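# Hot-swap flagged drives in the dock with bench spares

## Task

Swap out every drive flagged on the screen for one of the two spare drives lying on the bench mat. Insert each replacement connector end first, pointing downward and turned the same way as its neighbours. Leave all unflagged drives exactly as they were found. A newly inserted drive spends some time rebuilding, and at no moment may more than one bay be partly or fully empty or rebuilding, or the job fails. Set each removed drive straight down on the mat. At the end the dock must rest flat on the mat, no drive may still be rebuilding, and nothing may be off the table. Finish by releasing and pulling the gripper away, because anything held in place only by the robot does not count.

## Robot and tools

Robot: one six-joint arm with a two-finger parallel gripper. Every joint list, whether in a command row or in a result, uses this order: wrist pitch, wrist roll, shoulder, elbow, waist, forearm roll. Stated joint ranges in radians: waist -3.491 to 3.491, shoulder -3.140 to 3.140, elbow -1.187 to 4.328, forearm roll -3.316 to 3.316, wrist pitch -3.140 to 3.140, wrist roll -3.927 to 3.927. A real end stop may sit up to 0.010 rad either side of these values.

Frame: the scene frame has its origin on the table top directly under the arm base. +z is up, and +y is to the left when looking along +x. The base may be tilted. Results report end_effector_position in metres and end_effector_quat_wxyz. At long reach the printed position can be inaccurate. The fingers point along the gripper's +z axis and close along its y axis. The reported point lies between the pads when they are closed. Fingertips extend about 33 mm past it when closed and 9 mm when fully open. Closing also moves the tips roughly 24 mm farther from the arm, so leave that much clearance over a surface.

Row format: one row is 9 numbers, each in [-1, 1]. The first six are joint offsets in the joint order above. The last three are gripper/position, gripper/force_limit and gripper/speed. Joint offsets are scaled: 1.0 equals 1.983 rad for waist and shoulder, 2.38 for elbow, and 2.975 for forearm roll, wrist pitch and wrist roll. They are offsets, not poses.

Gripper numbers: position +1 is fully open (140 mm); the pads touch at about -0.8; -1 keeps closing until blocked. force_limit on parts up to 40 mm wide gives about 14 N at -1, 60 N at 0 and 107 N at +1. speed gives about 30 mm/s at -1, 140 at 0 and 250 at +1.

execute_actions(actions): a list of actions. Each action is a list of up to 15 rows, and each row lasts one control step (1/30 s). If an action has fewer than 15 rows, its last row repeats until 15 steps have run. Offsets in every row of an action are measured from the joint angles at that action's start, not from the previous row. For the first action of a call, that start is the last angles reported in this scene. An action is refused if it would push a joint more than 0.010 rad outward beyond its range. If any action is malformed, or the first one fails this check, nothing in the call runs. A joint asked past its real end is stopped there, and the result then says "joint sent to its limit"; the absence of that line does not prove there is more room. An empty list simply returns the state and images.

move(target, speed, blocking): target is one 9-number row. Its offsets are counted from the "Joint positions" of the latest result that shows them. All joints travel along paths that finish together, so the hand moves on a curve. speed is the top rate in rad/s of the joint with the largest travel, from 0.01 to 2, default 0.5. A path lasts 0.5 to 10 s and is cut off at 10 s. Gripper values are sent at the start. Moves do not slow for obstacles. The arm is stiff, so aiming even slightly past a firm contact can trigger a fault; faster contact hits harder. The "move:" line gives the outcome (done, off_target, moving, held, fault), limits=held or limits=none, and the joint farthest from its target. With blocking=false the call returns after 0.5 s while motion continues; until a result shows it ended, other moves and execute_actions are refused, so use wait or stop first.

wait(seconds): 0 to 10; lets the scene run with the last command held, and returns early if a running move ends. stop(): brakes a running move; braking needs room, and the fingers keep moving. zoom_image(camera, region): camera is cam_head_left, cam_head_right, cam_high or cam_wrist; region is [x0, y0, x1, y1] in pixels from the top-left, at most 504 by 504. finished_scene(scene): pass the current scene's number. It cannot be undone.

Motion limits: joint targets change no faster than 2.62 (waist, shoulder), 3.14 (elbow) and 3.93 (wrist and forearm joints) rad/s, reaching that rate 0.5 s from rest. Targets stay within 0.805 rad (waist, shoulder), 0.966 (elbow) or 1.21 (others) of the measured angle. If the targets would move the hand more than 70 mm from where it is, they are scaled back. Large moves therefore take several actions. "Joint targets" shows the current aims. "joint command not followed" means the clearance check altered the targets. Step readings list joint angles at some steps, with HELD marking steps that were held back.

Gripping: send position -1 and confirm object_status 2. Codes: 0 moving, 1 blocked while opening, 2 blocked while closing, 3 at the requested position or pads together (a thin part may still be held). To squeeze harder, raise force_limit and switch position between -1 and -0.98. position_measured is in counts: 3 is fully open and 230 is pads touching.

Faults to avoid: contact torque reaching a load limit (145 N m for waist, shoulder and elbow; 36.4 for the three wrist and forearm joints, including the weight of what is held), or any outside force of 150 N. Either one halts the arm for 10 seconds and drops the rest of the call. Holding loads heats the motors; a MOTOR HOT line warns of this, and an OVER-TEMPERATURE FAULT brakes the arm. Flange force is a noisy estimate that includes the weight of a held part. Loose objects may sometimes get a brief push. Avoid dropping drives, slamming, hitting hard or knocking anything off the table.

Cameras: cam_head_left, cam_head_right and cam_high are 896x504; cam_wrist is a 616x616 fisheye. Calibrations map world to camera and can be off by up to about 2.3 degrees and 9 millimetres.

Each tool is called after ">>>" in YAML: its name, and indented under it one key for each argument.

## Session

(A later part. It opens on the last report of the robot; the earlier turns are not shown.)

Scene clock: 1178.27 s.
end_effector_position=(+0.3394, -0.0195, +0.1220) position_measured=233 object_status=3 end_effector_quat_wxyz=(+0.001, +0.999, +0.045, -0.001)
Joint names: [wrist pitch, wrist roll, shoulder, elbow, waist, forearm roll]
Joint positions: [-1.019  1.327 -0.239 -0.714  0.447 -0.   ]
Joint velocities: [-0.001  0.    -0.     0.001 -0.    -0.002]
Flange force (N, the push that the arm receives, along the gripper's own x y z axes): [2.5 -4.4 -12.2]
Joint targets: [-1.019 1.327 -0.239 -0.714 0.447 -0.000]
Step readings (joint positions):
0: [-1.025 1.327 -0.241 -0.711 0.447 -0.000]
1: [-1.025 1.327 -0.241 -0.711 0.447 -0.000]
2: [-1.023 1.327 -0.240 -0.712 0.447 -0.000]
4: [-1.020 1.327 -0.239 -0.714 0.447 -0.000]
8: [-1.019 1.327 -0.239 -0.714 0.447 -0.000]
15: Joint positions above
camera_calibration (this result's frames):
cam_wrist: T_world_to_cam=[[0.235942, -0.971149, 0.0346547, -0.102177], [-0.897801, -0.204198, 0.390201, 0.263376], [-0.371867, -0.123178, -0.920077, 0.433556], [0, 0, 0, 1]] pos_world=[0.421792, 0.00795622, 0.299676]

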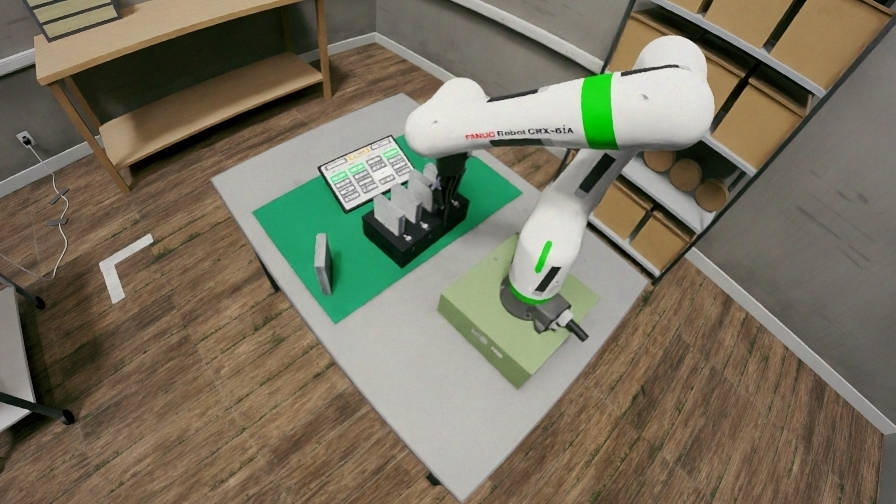

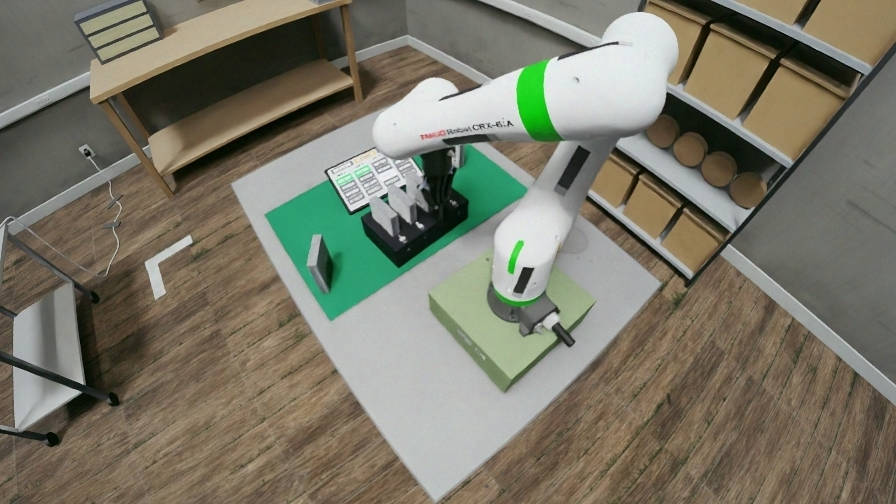

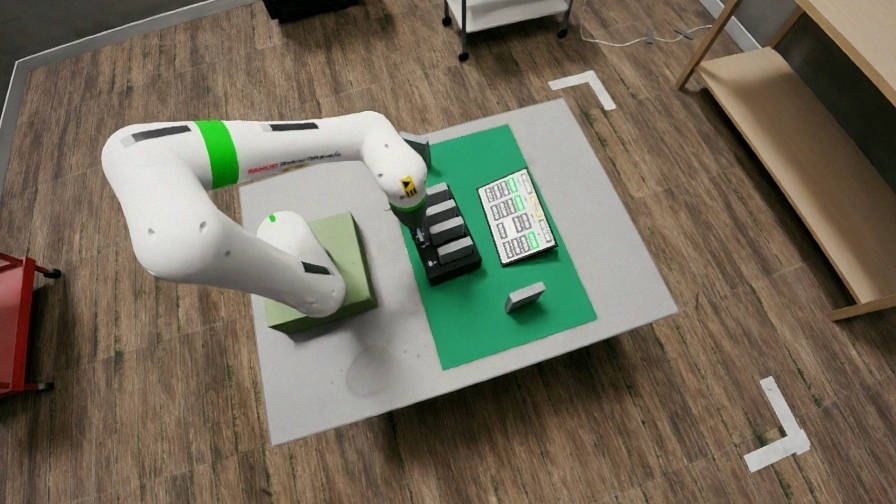

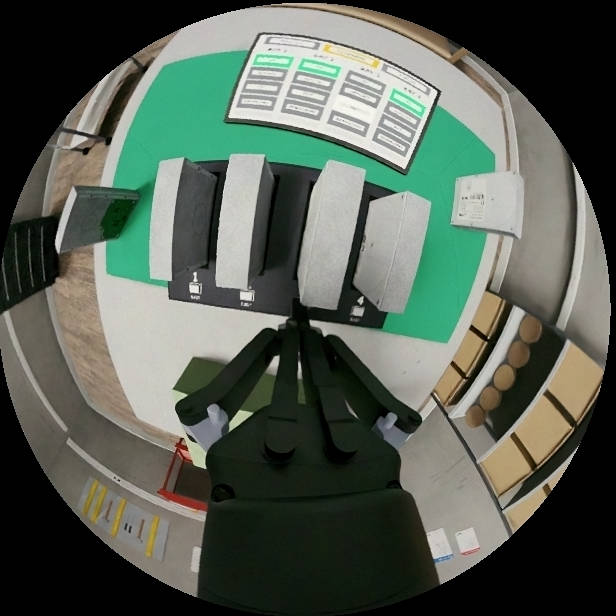

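>>> move:
  target: [-0.0195,0,-0.0106,0.016,0,0,-1,0,0]
  speed: 0.2

>>> move:
  target: [-0.075,0,-0.035,0.065,0,0,-1,0,0]
  speed: 0.5

Scene clock: 1184.53 s.
end_effector_position=(+0.3437, -0.0179, +0.1425) position_measured=233 object_status=3 end_effector_quat_wxyz=(+0.001, +0.999, +0.045, -0.000)
Joint names: [wrist pitch, wrist roll, shoulder, elbow, waist, forearm roll]
Joint positions: [-1.077  1.327 -0.26  -0.676  0.447 -0.   ]
Joint velocities: [ 0.001  0.002  0.    -0.     0.     0.   ]
Flange force (N, the push that the arm receives, along the gripper's own x y z axes): [6.0 1.1 -2.5]
Joint targets: [-1.077 1.327 -0.260 -0.676 0.447 -0.000]
move: done; limits=none; farthest joint: the waist, 0.000 radians from its target (0.000 radians at the start)
camera_calibration (this result's frames):
cam_wrist: T_world_to_cam=[[0.235906, -0.971162, 0.0345412, -0.102372], [-0.898198, -0.20434, 0.389211, 0.259846], [-0.370929, -0.122842, -0.920501, 0.453992], [0, 0, 0, 1]] pos_world=[0.425942, 0.0094465, 0.320301]

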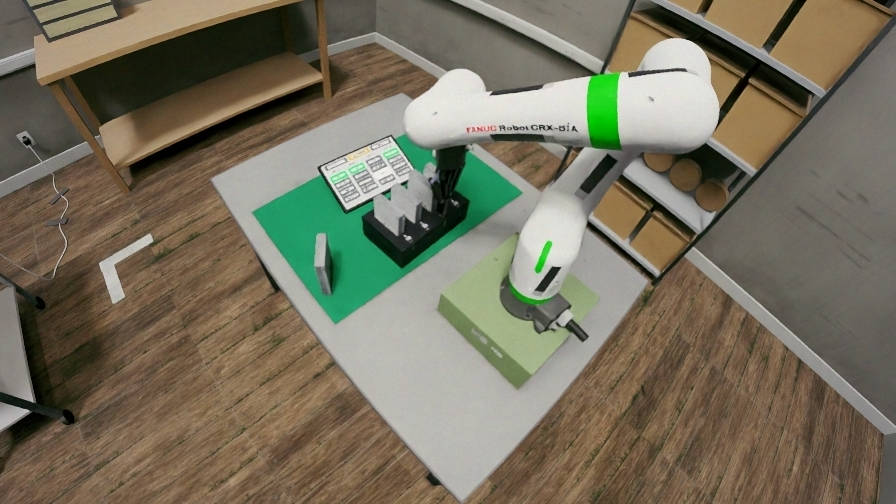

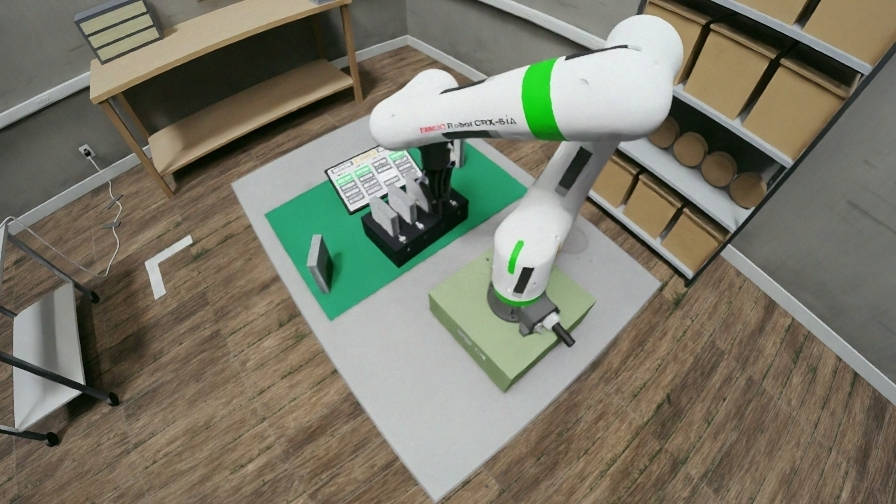

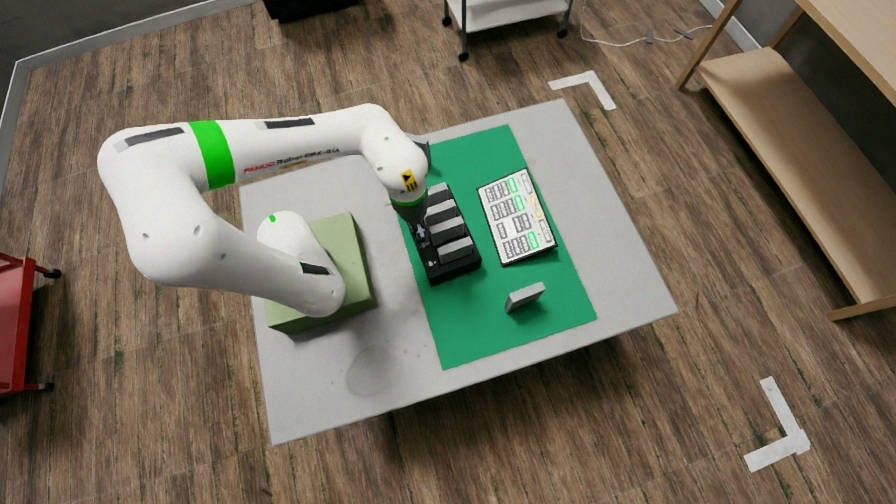

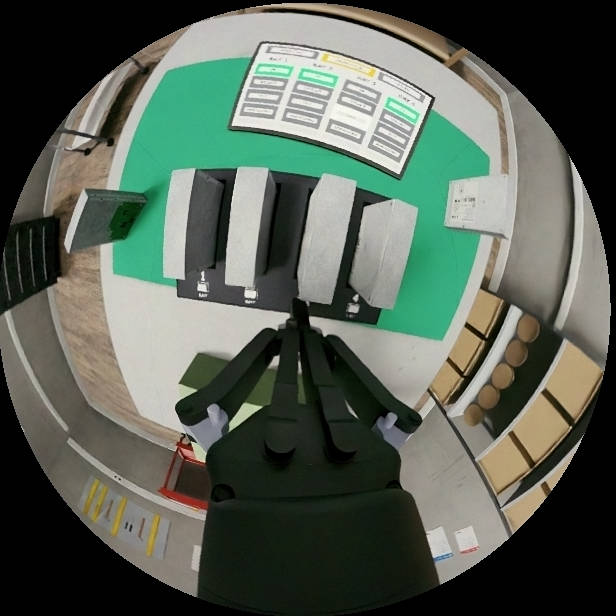

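Scene clock: 1185.37 s.
end_effector_position=(+0.3516, -0.0149, +0.2256) position_measured=233 object_status=3 end_effector_quat_wxyz=(+0.001, +0.999, +0.045, +0.000)
Joint names: [wrist pitch, wrist roll, shoulder, elbow, waist, forearm roll]
Joint positions: [-1.3    1.327 -0.329 -0.521  0.447 -0.   ]
Joint velocities: [-0.     0.001 -0.     0.002  0.     0.   ]
Flange force (N, the push that the arm receives, along the gripper's own x y z axes): [7.9 0.7 -3.8]
Joint targets: [-1.300 1.327 -0.329 -0.521 0.447 -0.000]
move: done; limits=none; farthest joint: the waist, 0.000 radians from its target (0.000 radians at the start)
camera_calibration (this result's frames):
cam_wrist: T_world_to_cam=[[0.235952, -0.971155, 0.0344141, -0.104211], [-0.898545, -0.204551, 0.388299, 0.235524], [-0.370059, -0.122542, -0.920891, 0.533585], [0, 0, 0, 1]] pos_world=[0.433676, 0.0123581, 0.403506]

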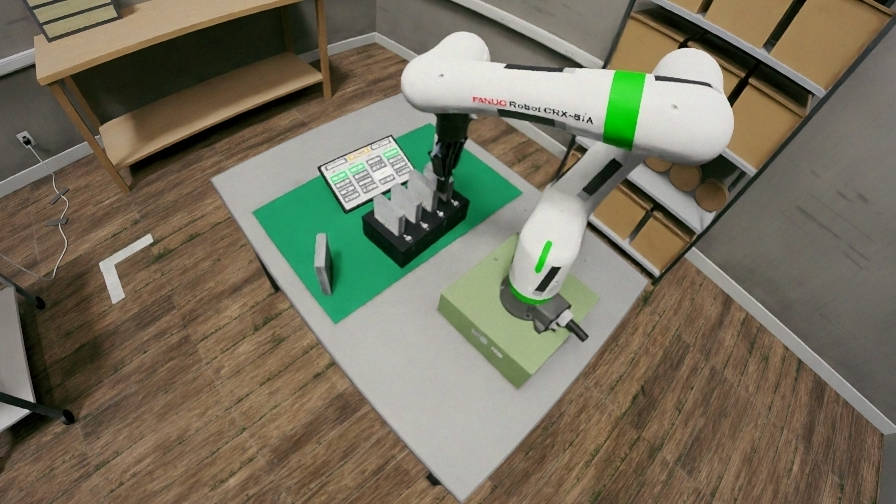

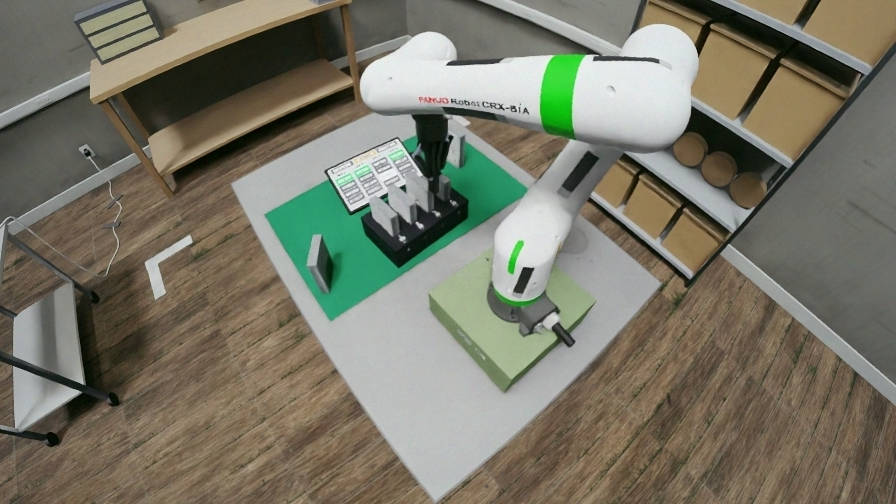

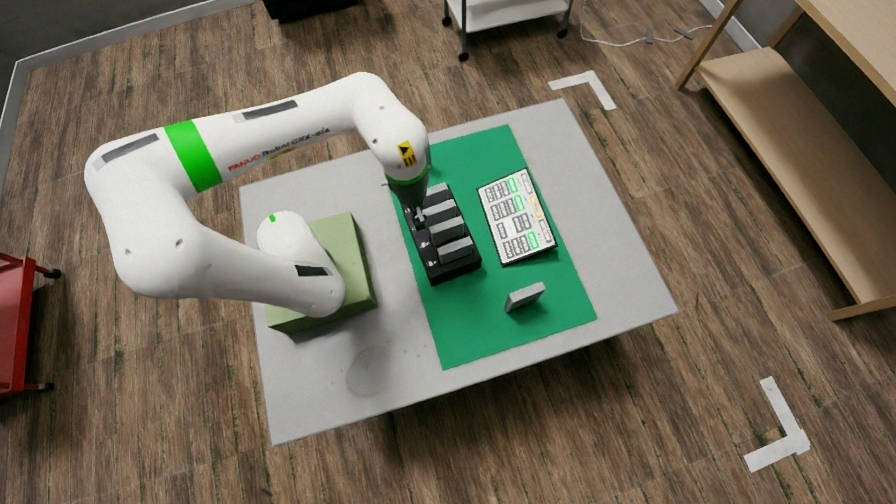

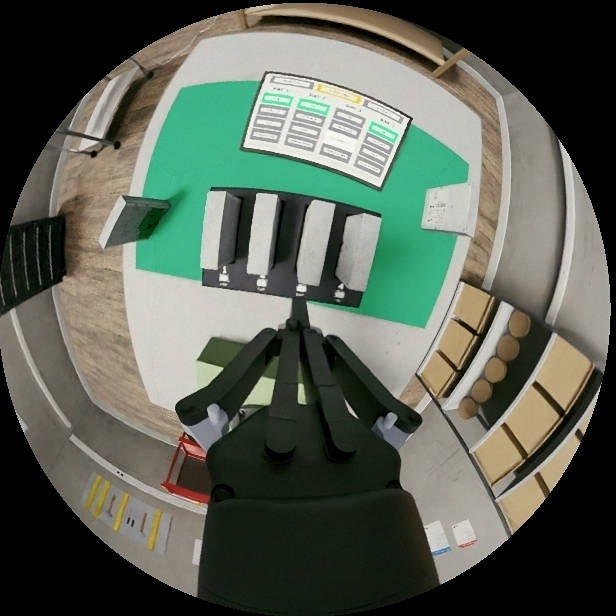

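>>> move:
  target: [-0.0084,0.0195,0.098,0.0908,-0.0338,0,-0.1,0,0]
  speed: 0.5

Scene clock: 1194.80 s.
end_effector_position=(+0.4266, -0.0166, +0.2477) position_measured=141 object_status=3 end_effector_quat_wxyz=(+0.004, +0.999, +0.041, -0.001)
Joint names: [wrist pitch, wrist roll, shoulder, elbow, waist, forearm roll]
Joint positions: [-1.325  1.385 -0.135 -0.305  0.38  -0.   ]
Joint velocities: [ 0.001  0.    -0.    -0.002 -0.     0.   ]
Flange force (N, the push that the arm receives, along the gripper's own x y z axes): [6.9 0.9 -2.4]
Joint targets: [-1.325 1.385 -0.135 -0.305 0.380 -0.000]
move: done; limits=none; farthest joint: the waist, 0.000 radians from its target (0.067 radians at the start)
camera_calibration (this result's frames):
cam_wrist: T_world_to_cam=[[0.227432, -0.972981, 0.0397705, -0.121946], [-0.899723, -0.194334, 0.39081, 0.29406], [-0.372522, -0.124665, -0.919612, 0.582129], [0, 0, 0, 1]] pos_world=[0.509163, 0.011066, 0.425261]

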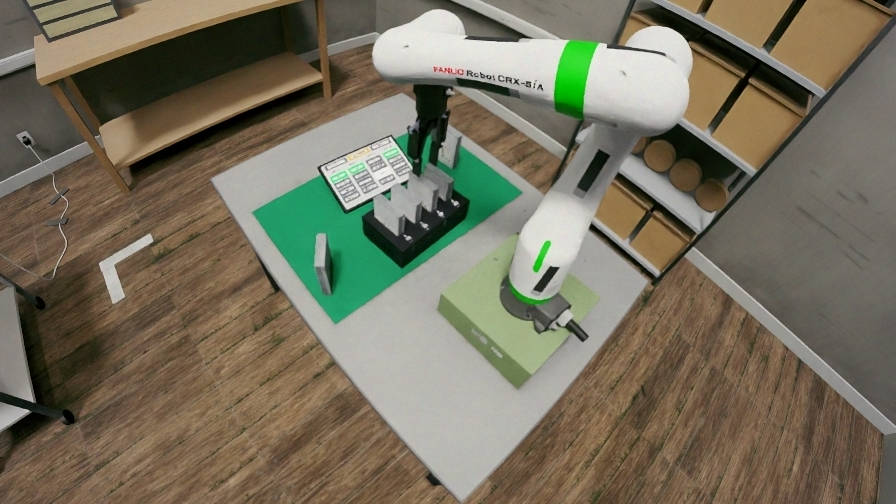

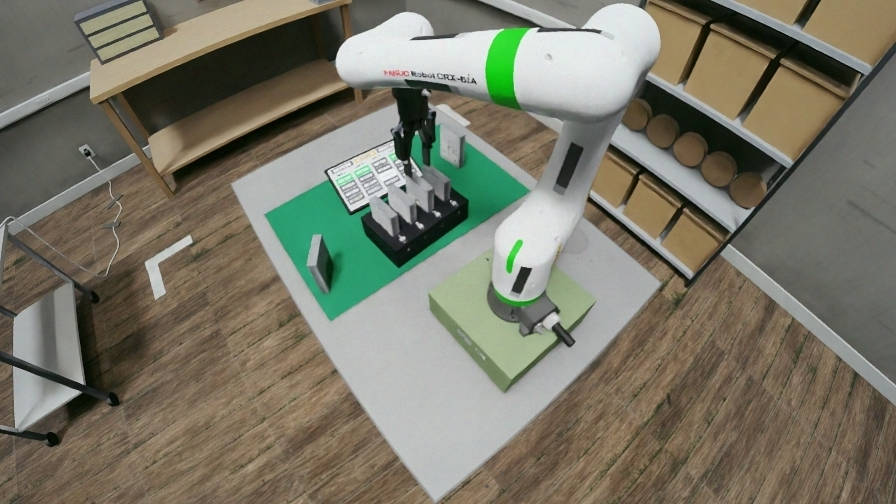

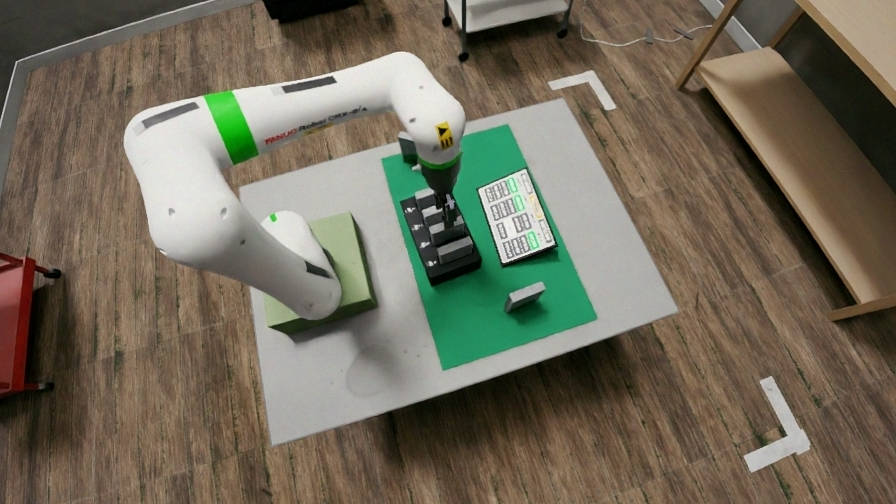

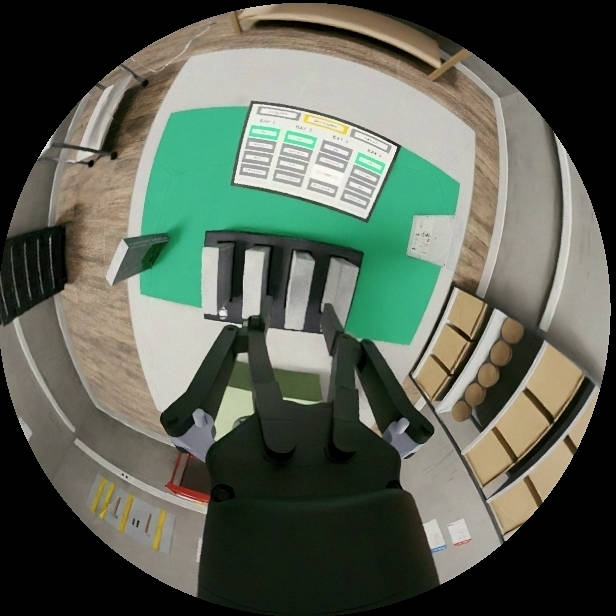

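>>> move:
  target: [0.056,0.003,0.0245,-0.046,-0.004,0,-0.1,0,0]
  speed: 0.25

Scene clock: 1201.10 s.
end_effector_position=(+0.4277, -0.0201, +0.1841) position_measured=141 object_status=3 end_effector_quat_wxyz=(+0.003, +0.999, +0.041, +0.004)
Joint names: [wrist pitch, wrist roll, shoulder, elbow, waist, forearm roll]
Joint positions: [-1.159  1.394 -0.086 -0.414  0.372 -0.   ]
Joint velocities: [ 0.001  0.001  0.     0.001 -0.     0.001]
Flange force (N, the push that the arm receives, along the gripper's own x y z axes): [8.8 0.9 -1.5]
Joint targets: [-1.159 1.394 -0.086 -0.414 0.372 -0.000]
move: done; limits=none; farthest joint: the waist, 0.000 radians from its target (0.008 radians at the start)
camera_calibration (this result's frames):
cam_wrist: T_world_to_cam=[[0.228093, -0.972812, 0.0401342, -0.123429], [-0.90276, -0.195869, 0.382961, 0.321873], [-0.364688, -0.123582, -0.922892, 0.52092], [0, 0, 0, 1]] pos_world=[0.508701, 0.00734799, 0.362442]

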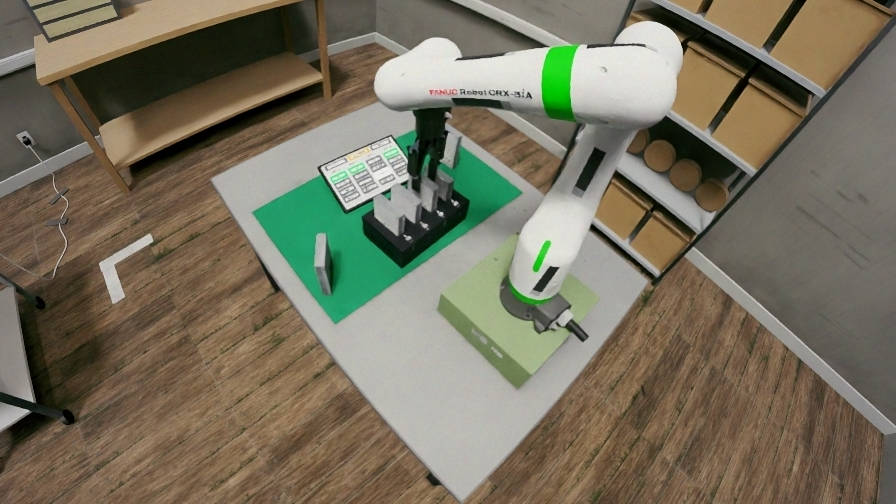

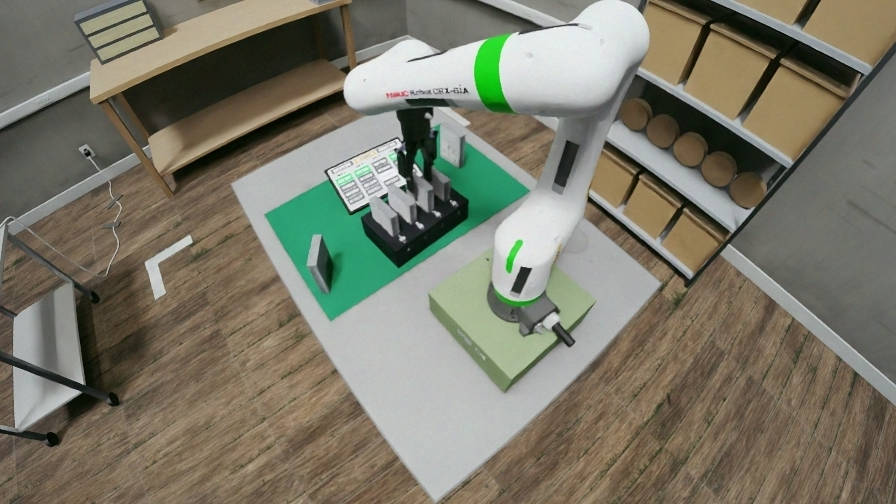

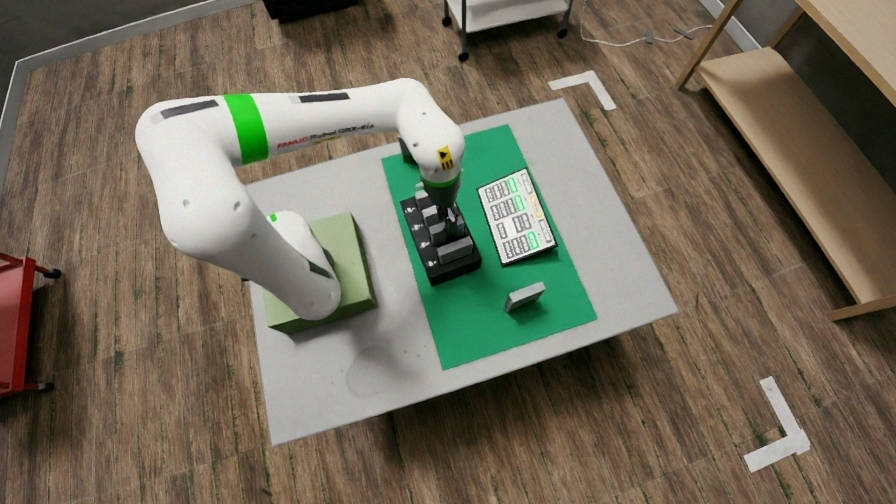

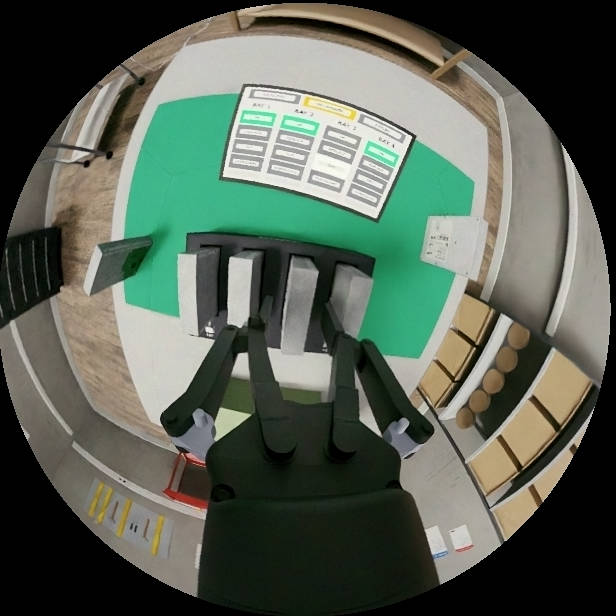

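>>> move:
  target: [0.0136,0,0.0088,-0.0096,0,0,-0.1,0,0]
  speed: 0.1

>>> execute_actions:
  actions:
    - [[0,0,0,0,0,0,-1,0.3,-0.3]]
    - [[0,0,0,0,0,0,-1,0.3,-0.3]]
    - [[0,0,0,0,0,0,-1,0.3,-0.3]]

Scene clock: 1207.10 s.
end_effector_position=(+0.4277, -0.0202, +0.1683) position_measured=141 object_status=3 end_effector_quat_wxyz=(+0.003, +0.999, +0.041, +0.004)
Joint names: [wrist pitch, wrist roll, shoulder, elbow, waist, forearm roll]
Joint positions: [-1.118  1.394 -0.069 -0.437  0.372 -0.   ]
Joint velocities: [ 0.     0.002 -0.    -0.002  0.    -0.   ]
Flange force (N, the push that the arm receives, along the gripper's own x y z axes): [11.6 1.7 -2.0]
Joint targets: [-1.118 1.394 -0.069 -0.437 0.372 -0.000]
move: done; limits=none; farthest joint: the waist, 0.000 radians from its target (0.000 radians at the start)
camera_calibration (this result's frames):
cam_wrist: T_world_to_cam=[[0.228075, -0.972816, 0.0401362, -0.122919], [-0.902819, -0.19587, 0.382822, 0.328014], [-0.364554, -0.123548, -0.92295, 0.506324], [0, 0, 0, 1]] pos_world=[0.508755, 0.00722554, 0.346674]

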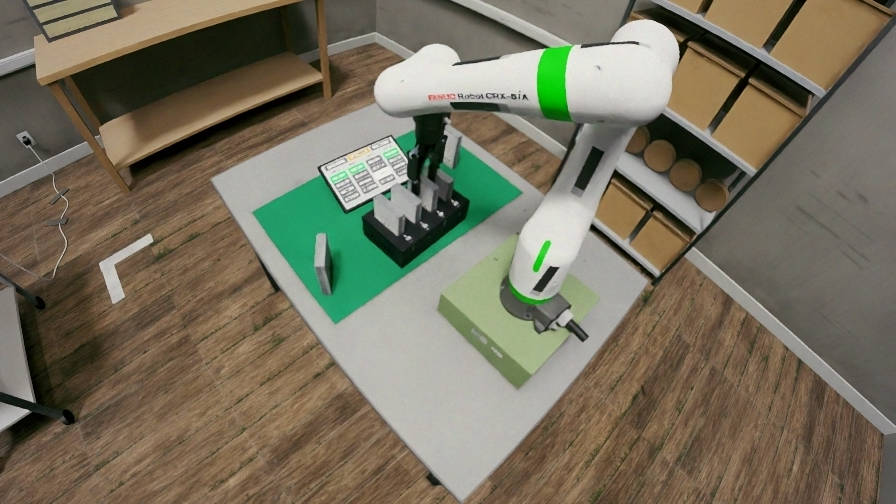

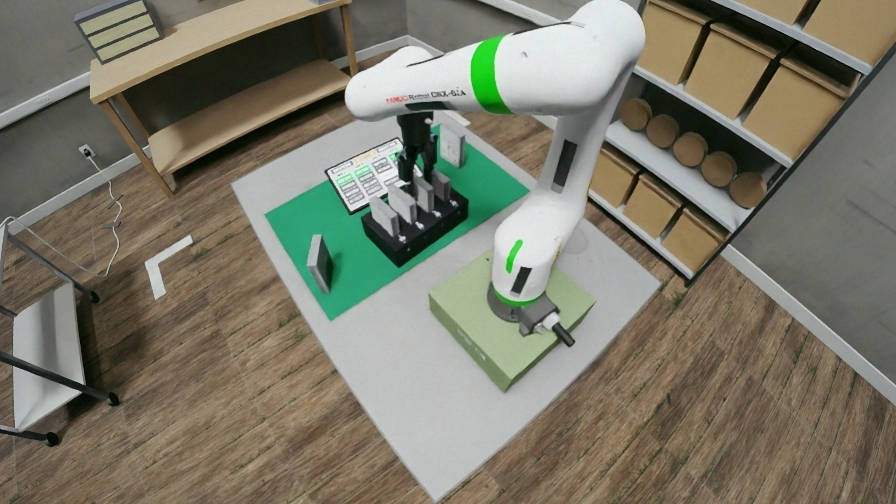

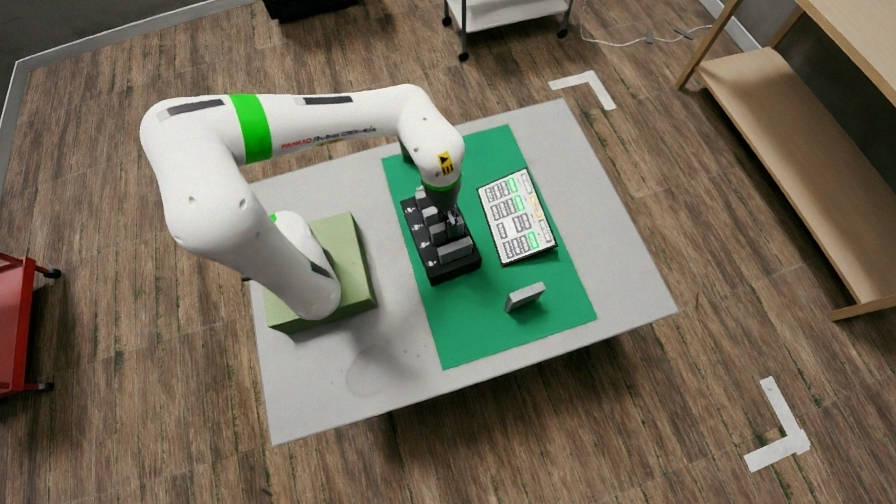

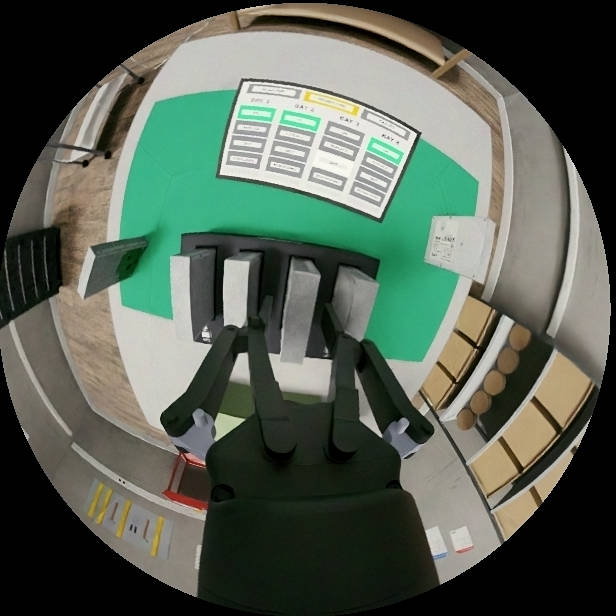

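Scene clock: 1208.60 s.
end_effector_position=(+0.4277, -0.0202, +0.1683) position_measured=196 object_status=2 end_effector_quat_wxyz=(+0.003, +0.999, +0.041, +0.004)
Joint names: [wrist pitch, wrist roll, shoulder, elbow, waist, forearm roll]
Joint positions: [-1.118  1.394 -0.069 -0.437  0.372 -0.   ]
Joint velocities: [-0.001  0.001  0.     0.     0.    -0.001]
Flange force (N, the push that the arm receives, along the gripper's own x y z axes): [6.1 -3.3 -9.3]
Flange force at the end of the 1st action (N, along the gripper's axes at the end of the call): [6.6 -5.0 -8.8]
Flange force at the end of the 2nd action (N, along the gripper's axes at the end of the call): [5.1 -4.2 -9.2]
Joint targets: [-1.118 1.394 -0.069 -0.437 0.372 -0.000]
Step readings (joint positions; steps 1 to 15: 1st action; 16 to 30: 2nd action; 31 to 45: 3rd action):
0: [-1.118 1.394 -0.069 -0.437 0.372 -0.000]
1: [-1.118 1.394 -0.069 -0.437 0.372 -0.000]
2: [-1.118 1.394 -0.069 -0.437 0.372 -0.000]
4: [-1.118 1.394 -0.069 -0.437 0.372 -0.000]
8: [-1.118 1.394 -0.069 -0.437 0.372 -0.000]
15: [-1.118 1.394 -0.069 -0.437 0.372 -0.000]
16: [-1.118 1.394 -0.069 -0.437 0.372 -0.000]
17: [-1.118 1.394 -0.069 -0.437 0.372 -0.000]
19: [-1.118 1.394 -0.069 -0.437 0.372 -0.000]
23: [-1.118 1.394 -0.069 -0.437 0.372 -0.000]
30: [-1.118 1.394 -0.069 -0.437 0.372 -0.000]
31: [-1.118 1.394 -0.069 -0.437 0.372 -0.000]
32: [-1.118 1.394 -0.069 -0.437 0.372 -0.000]
34: [-1.118 1.394 -0.069 -0.437 0.372 -0.000]
38: [-1.118 1.394 -0.069 -0.437 0.372 -0.000]
45: Joint positions above
camera_calibration (this result's frames):
cam_wrist: T_world_to_cam=[[0.228079, -0.972815, 0.0401359, -0.122921], [-0.902821, -0.195874, 0.382814, 0.32802], [-0.364546, -0.123547, -0.922953, 0.506321], [0, 0, 0, 1]] pos_world=[0.508756, 0.00722612, 0.346674]

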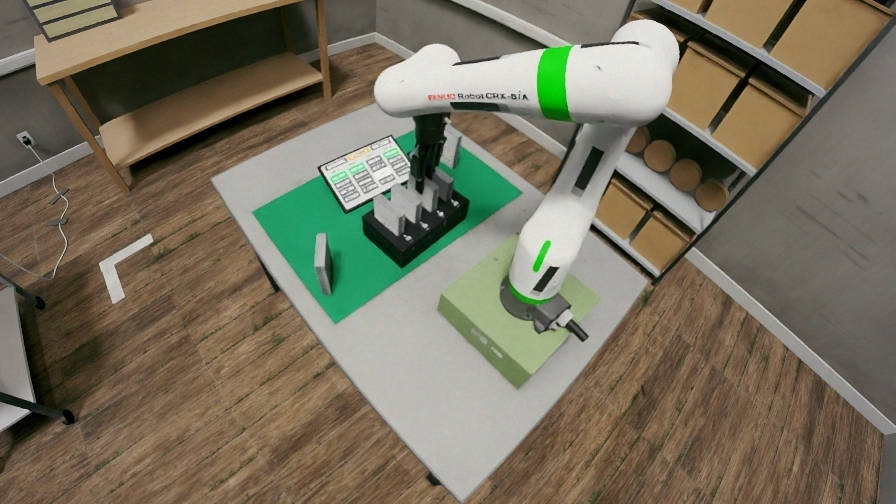

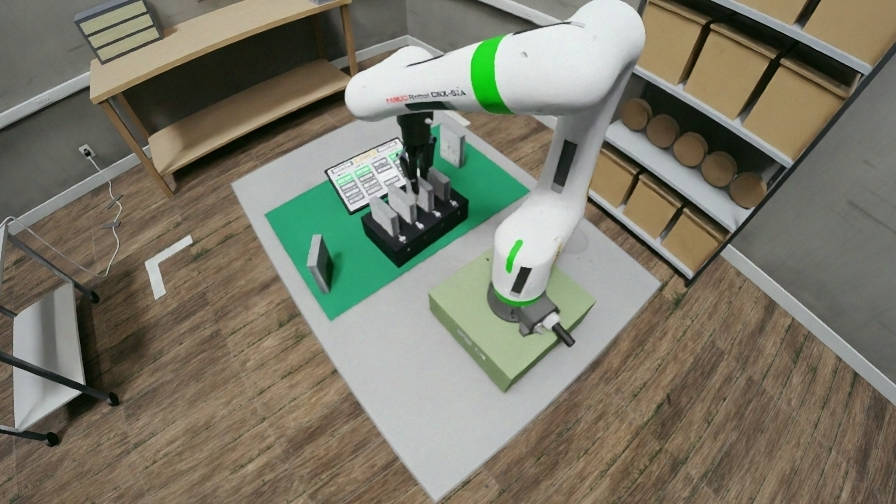

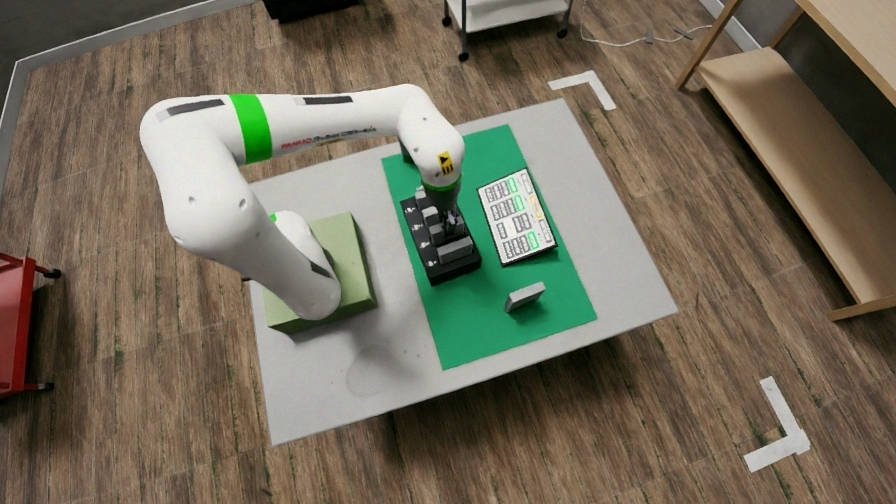

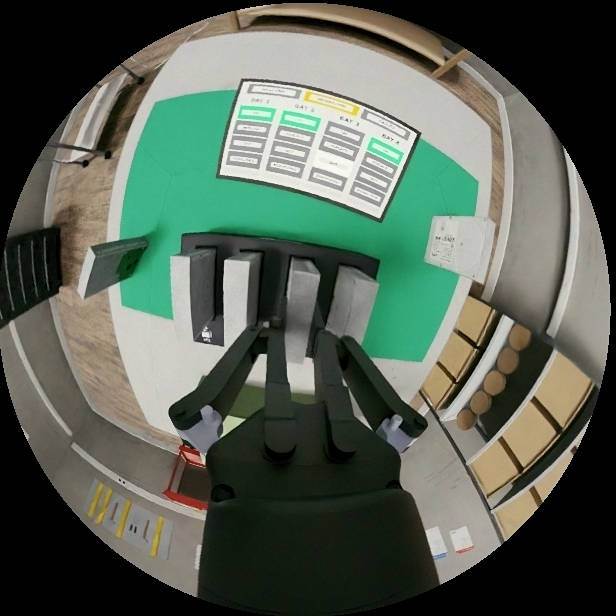

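>>> execute_actions:
  actions: []

Scene clock: 1241.50 s.
end_effector_position=(+0.4277, -0.0202, +0.1683) position_measured=196 object_status=2 end_effector_quat_wxyz=(+0.003, +0.999, +0.041, +0.004)
Joint names: [wrist pitch, wrist roll, shoulder, elbow, waist, forearm roll]
Joint positions: [-1.118  1.394 -0.069 -0.437  0.372 -0.   ]
Joint velocities: [-0.001 -0.    -0.    -0.    -0.    -0.001]
Flange force (N, the push that the arm receives, along the gripper's own x y z axes): [5.2 -3.3 -8.8]
Joint targets: [-1.118 1.394 -0.069 -0.437 0.372 -0.000]
camera_calibration (this result's frames):
cam_wrist: T_world_to_cam=[[0.228079, -0.972815, 0.0401359, -0.122921], [-0.902822, -0.195874, 0.382814, 0.32802], [-0.364546, -0.123547, -0.922953, 0.506321], [0, 0, 0, 1]] pos_world=[0.508756, 0.00722622, 0.346674]

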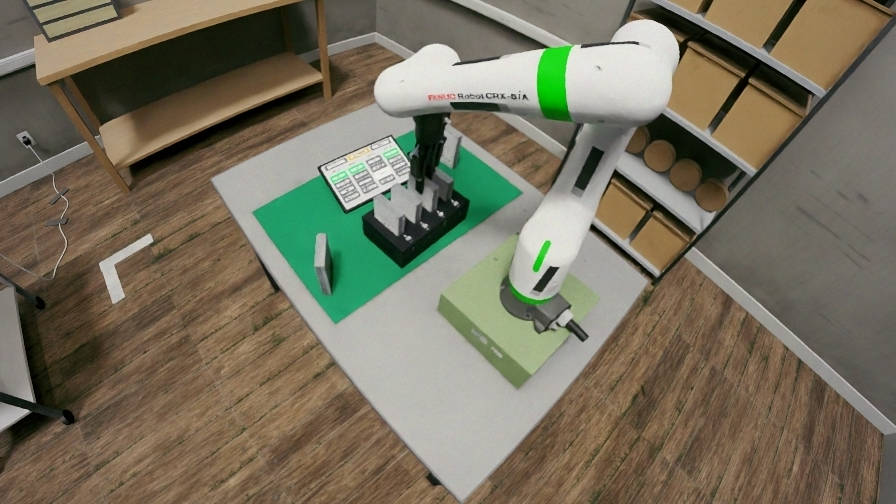

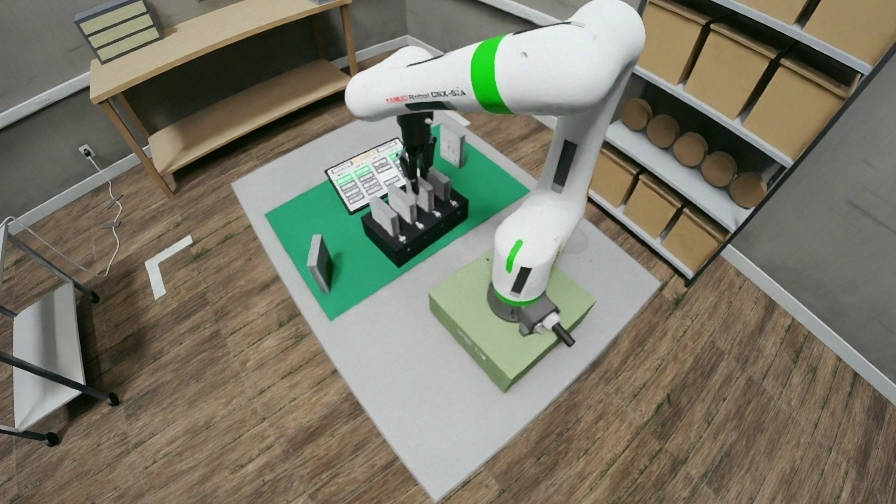

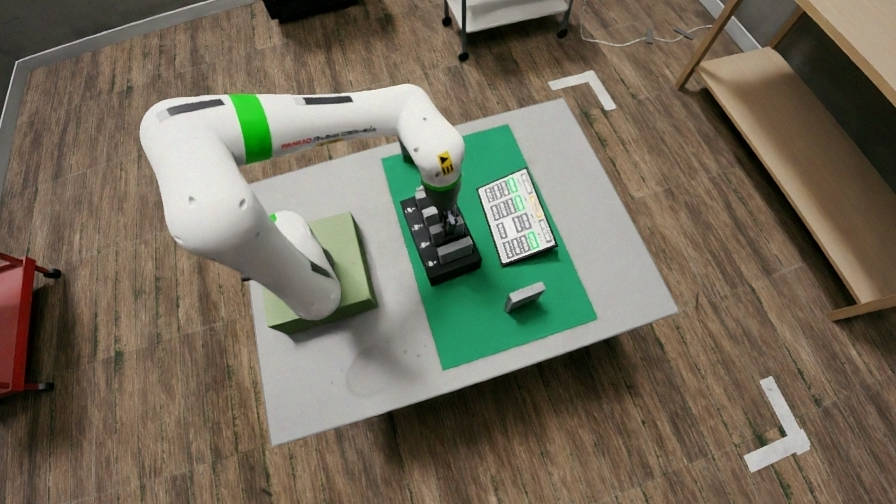

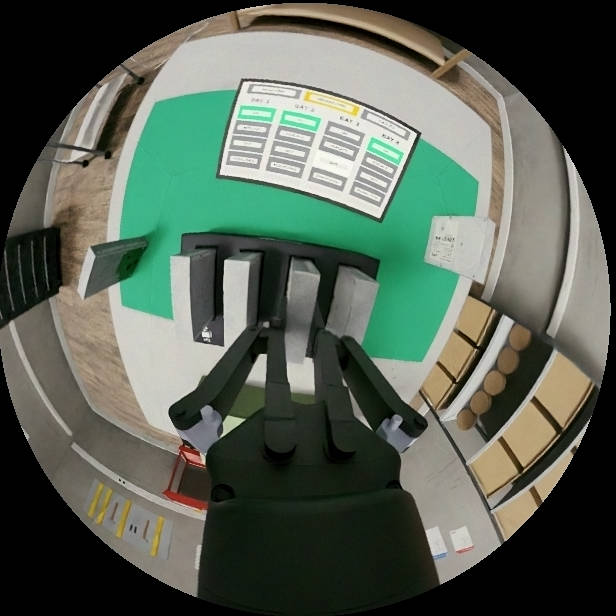

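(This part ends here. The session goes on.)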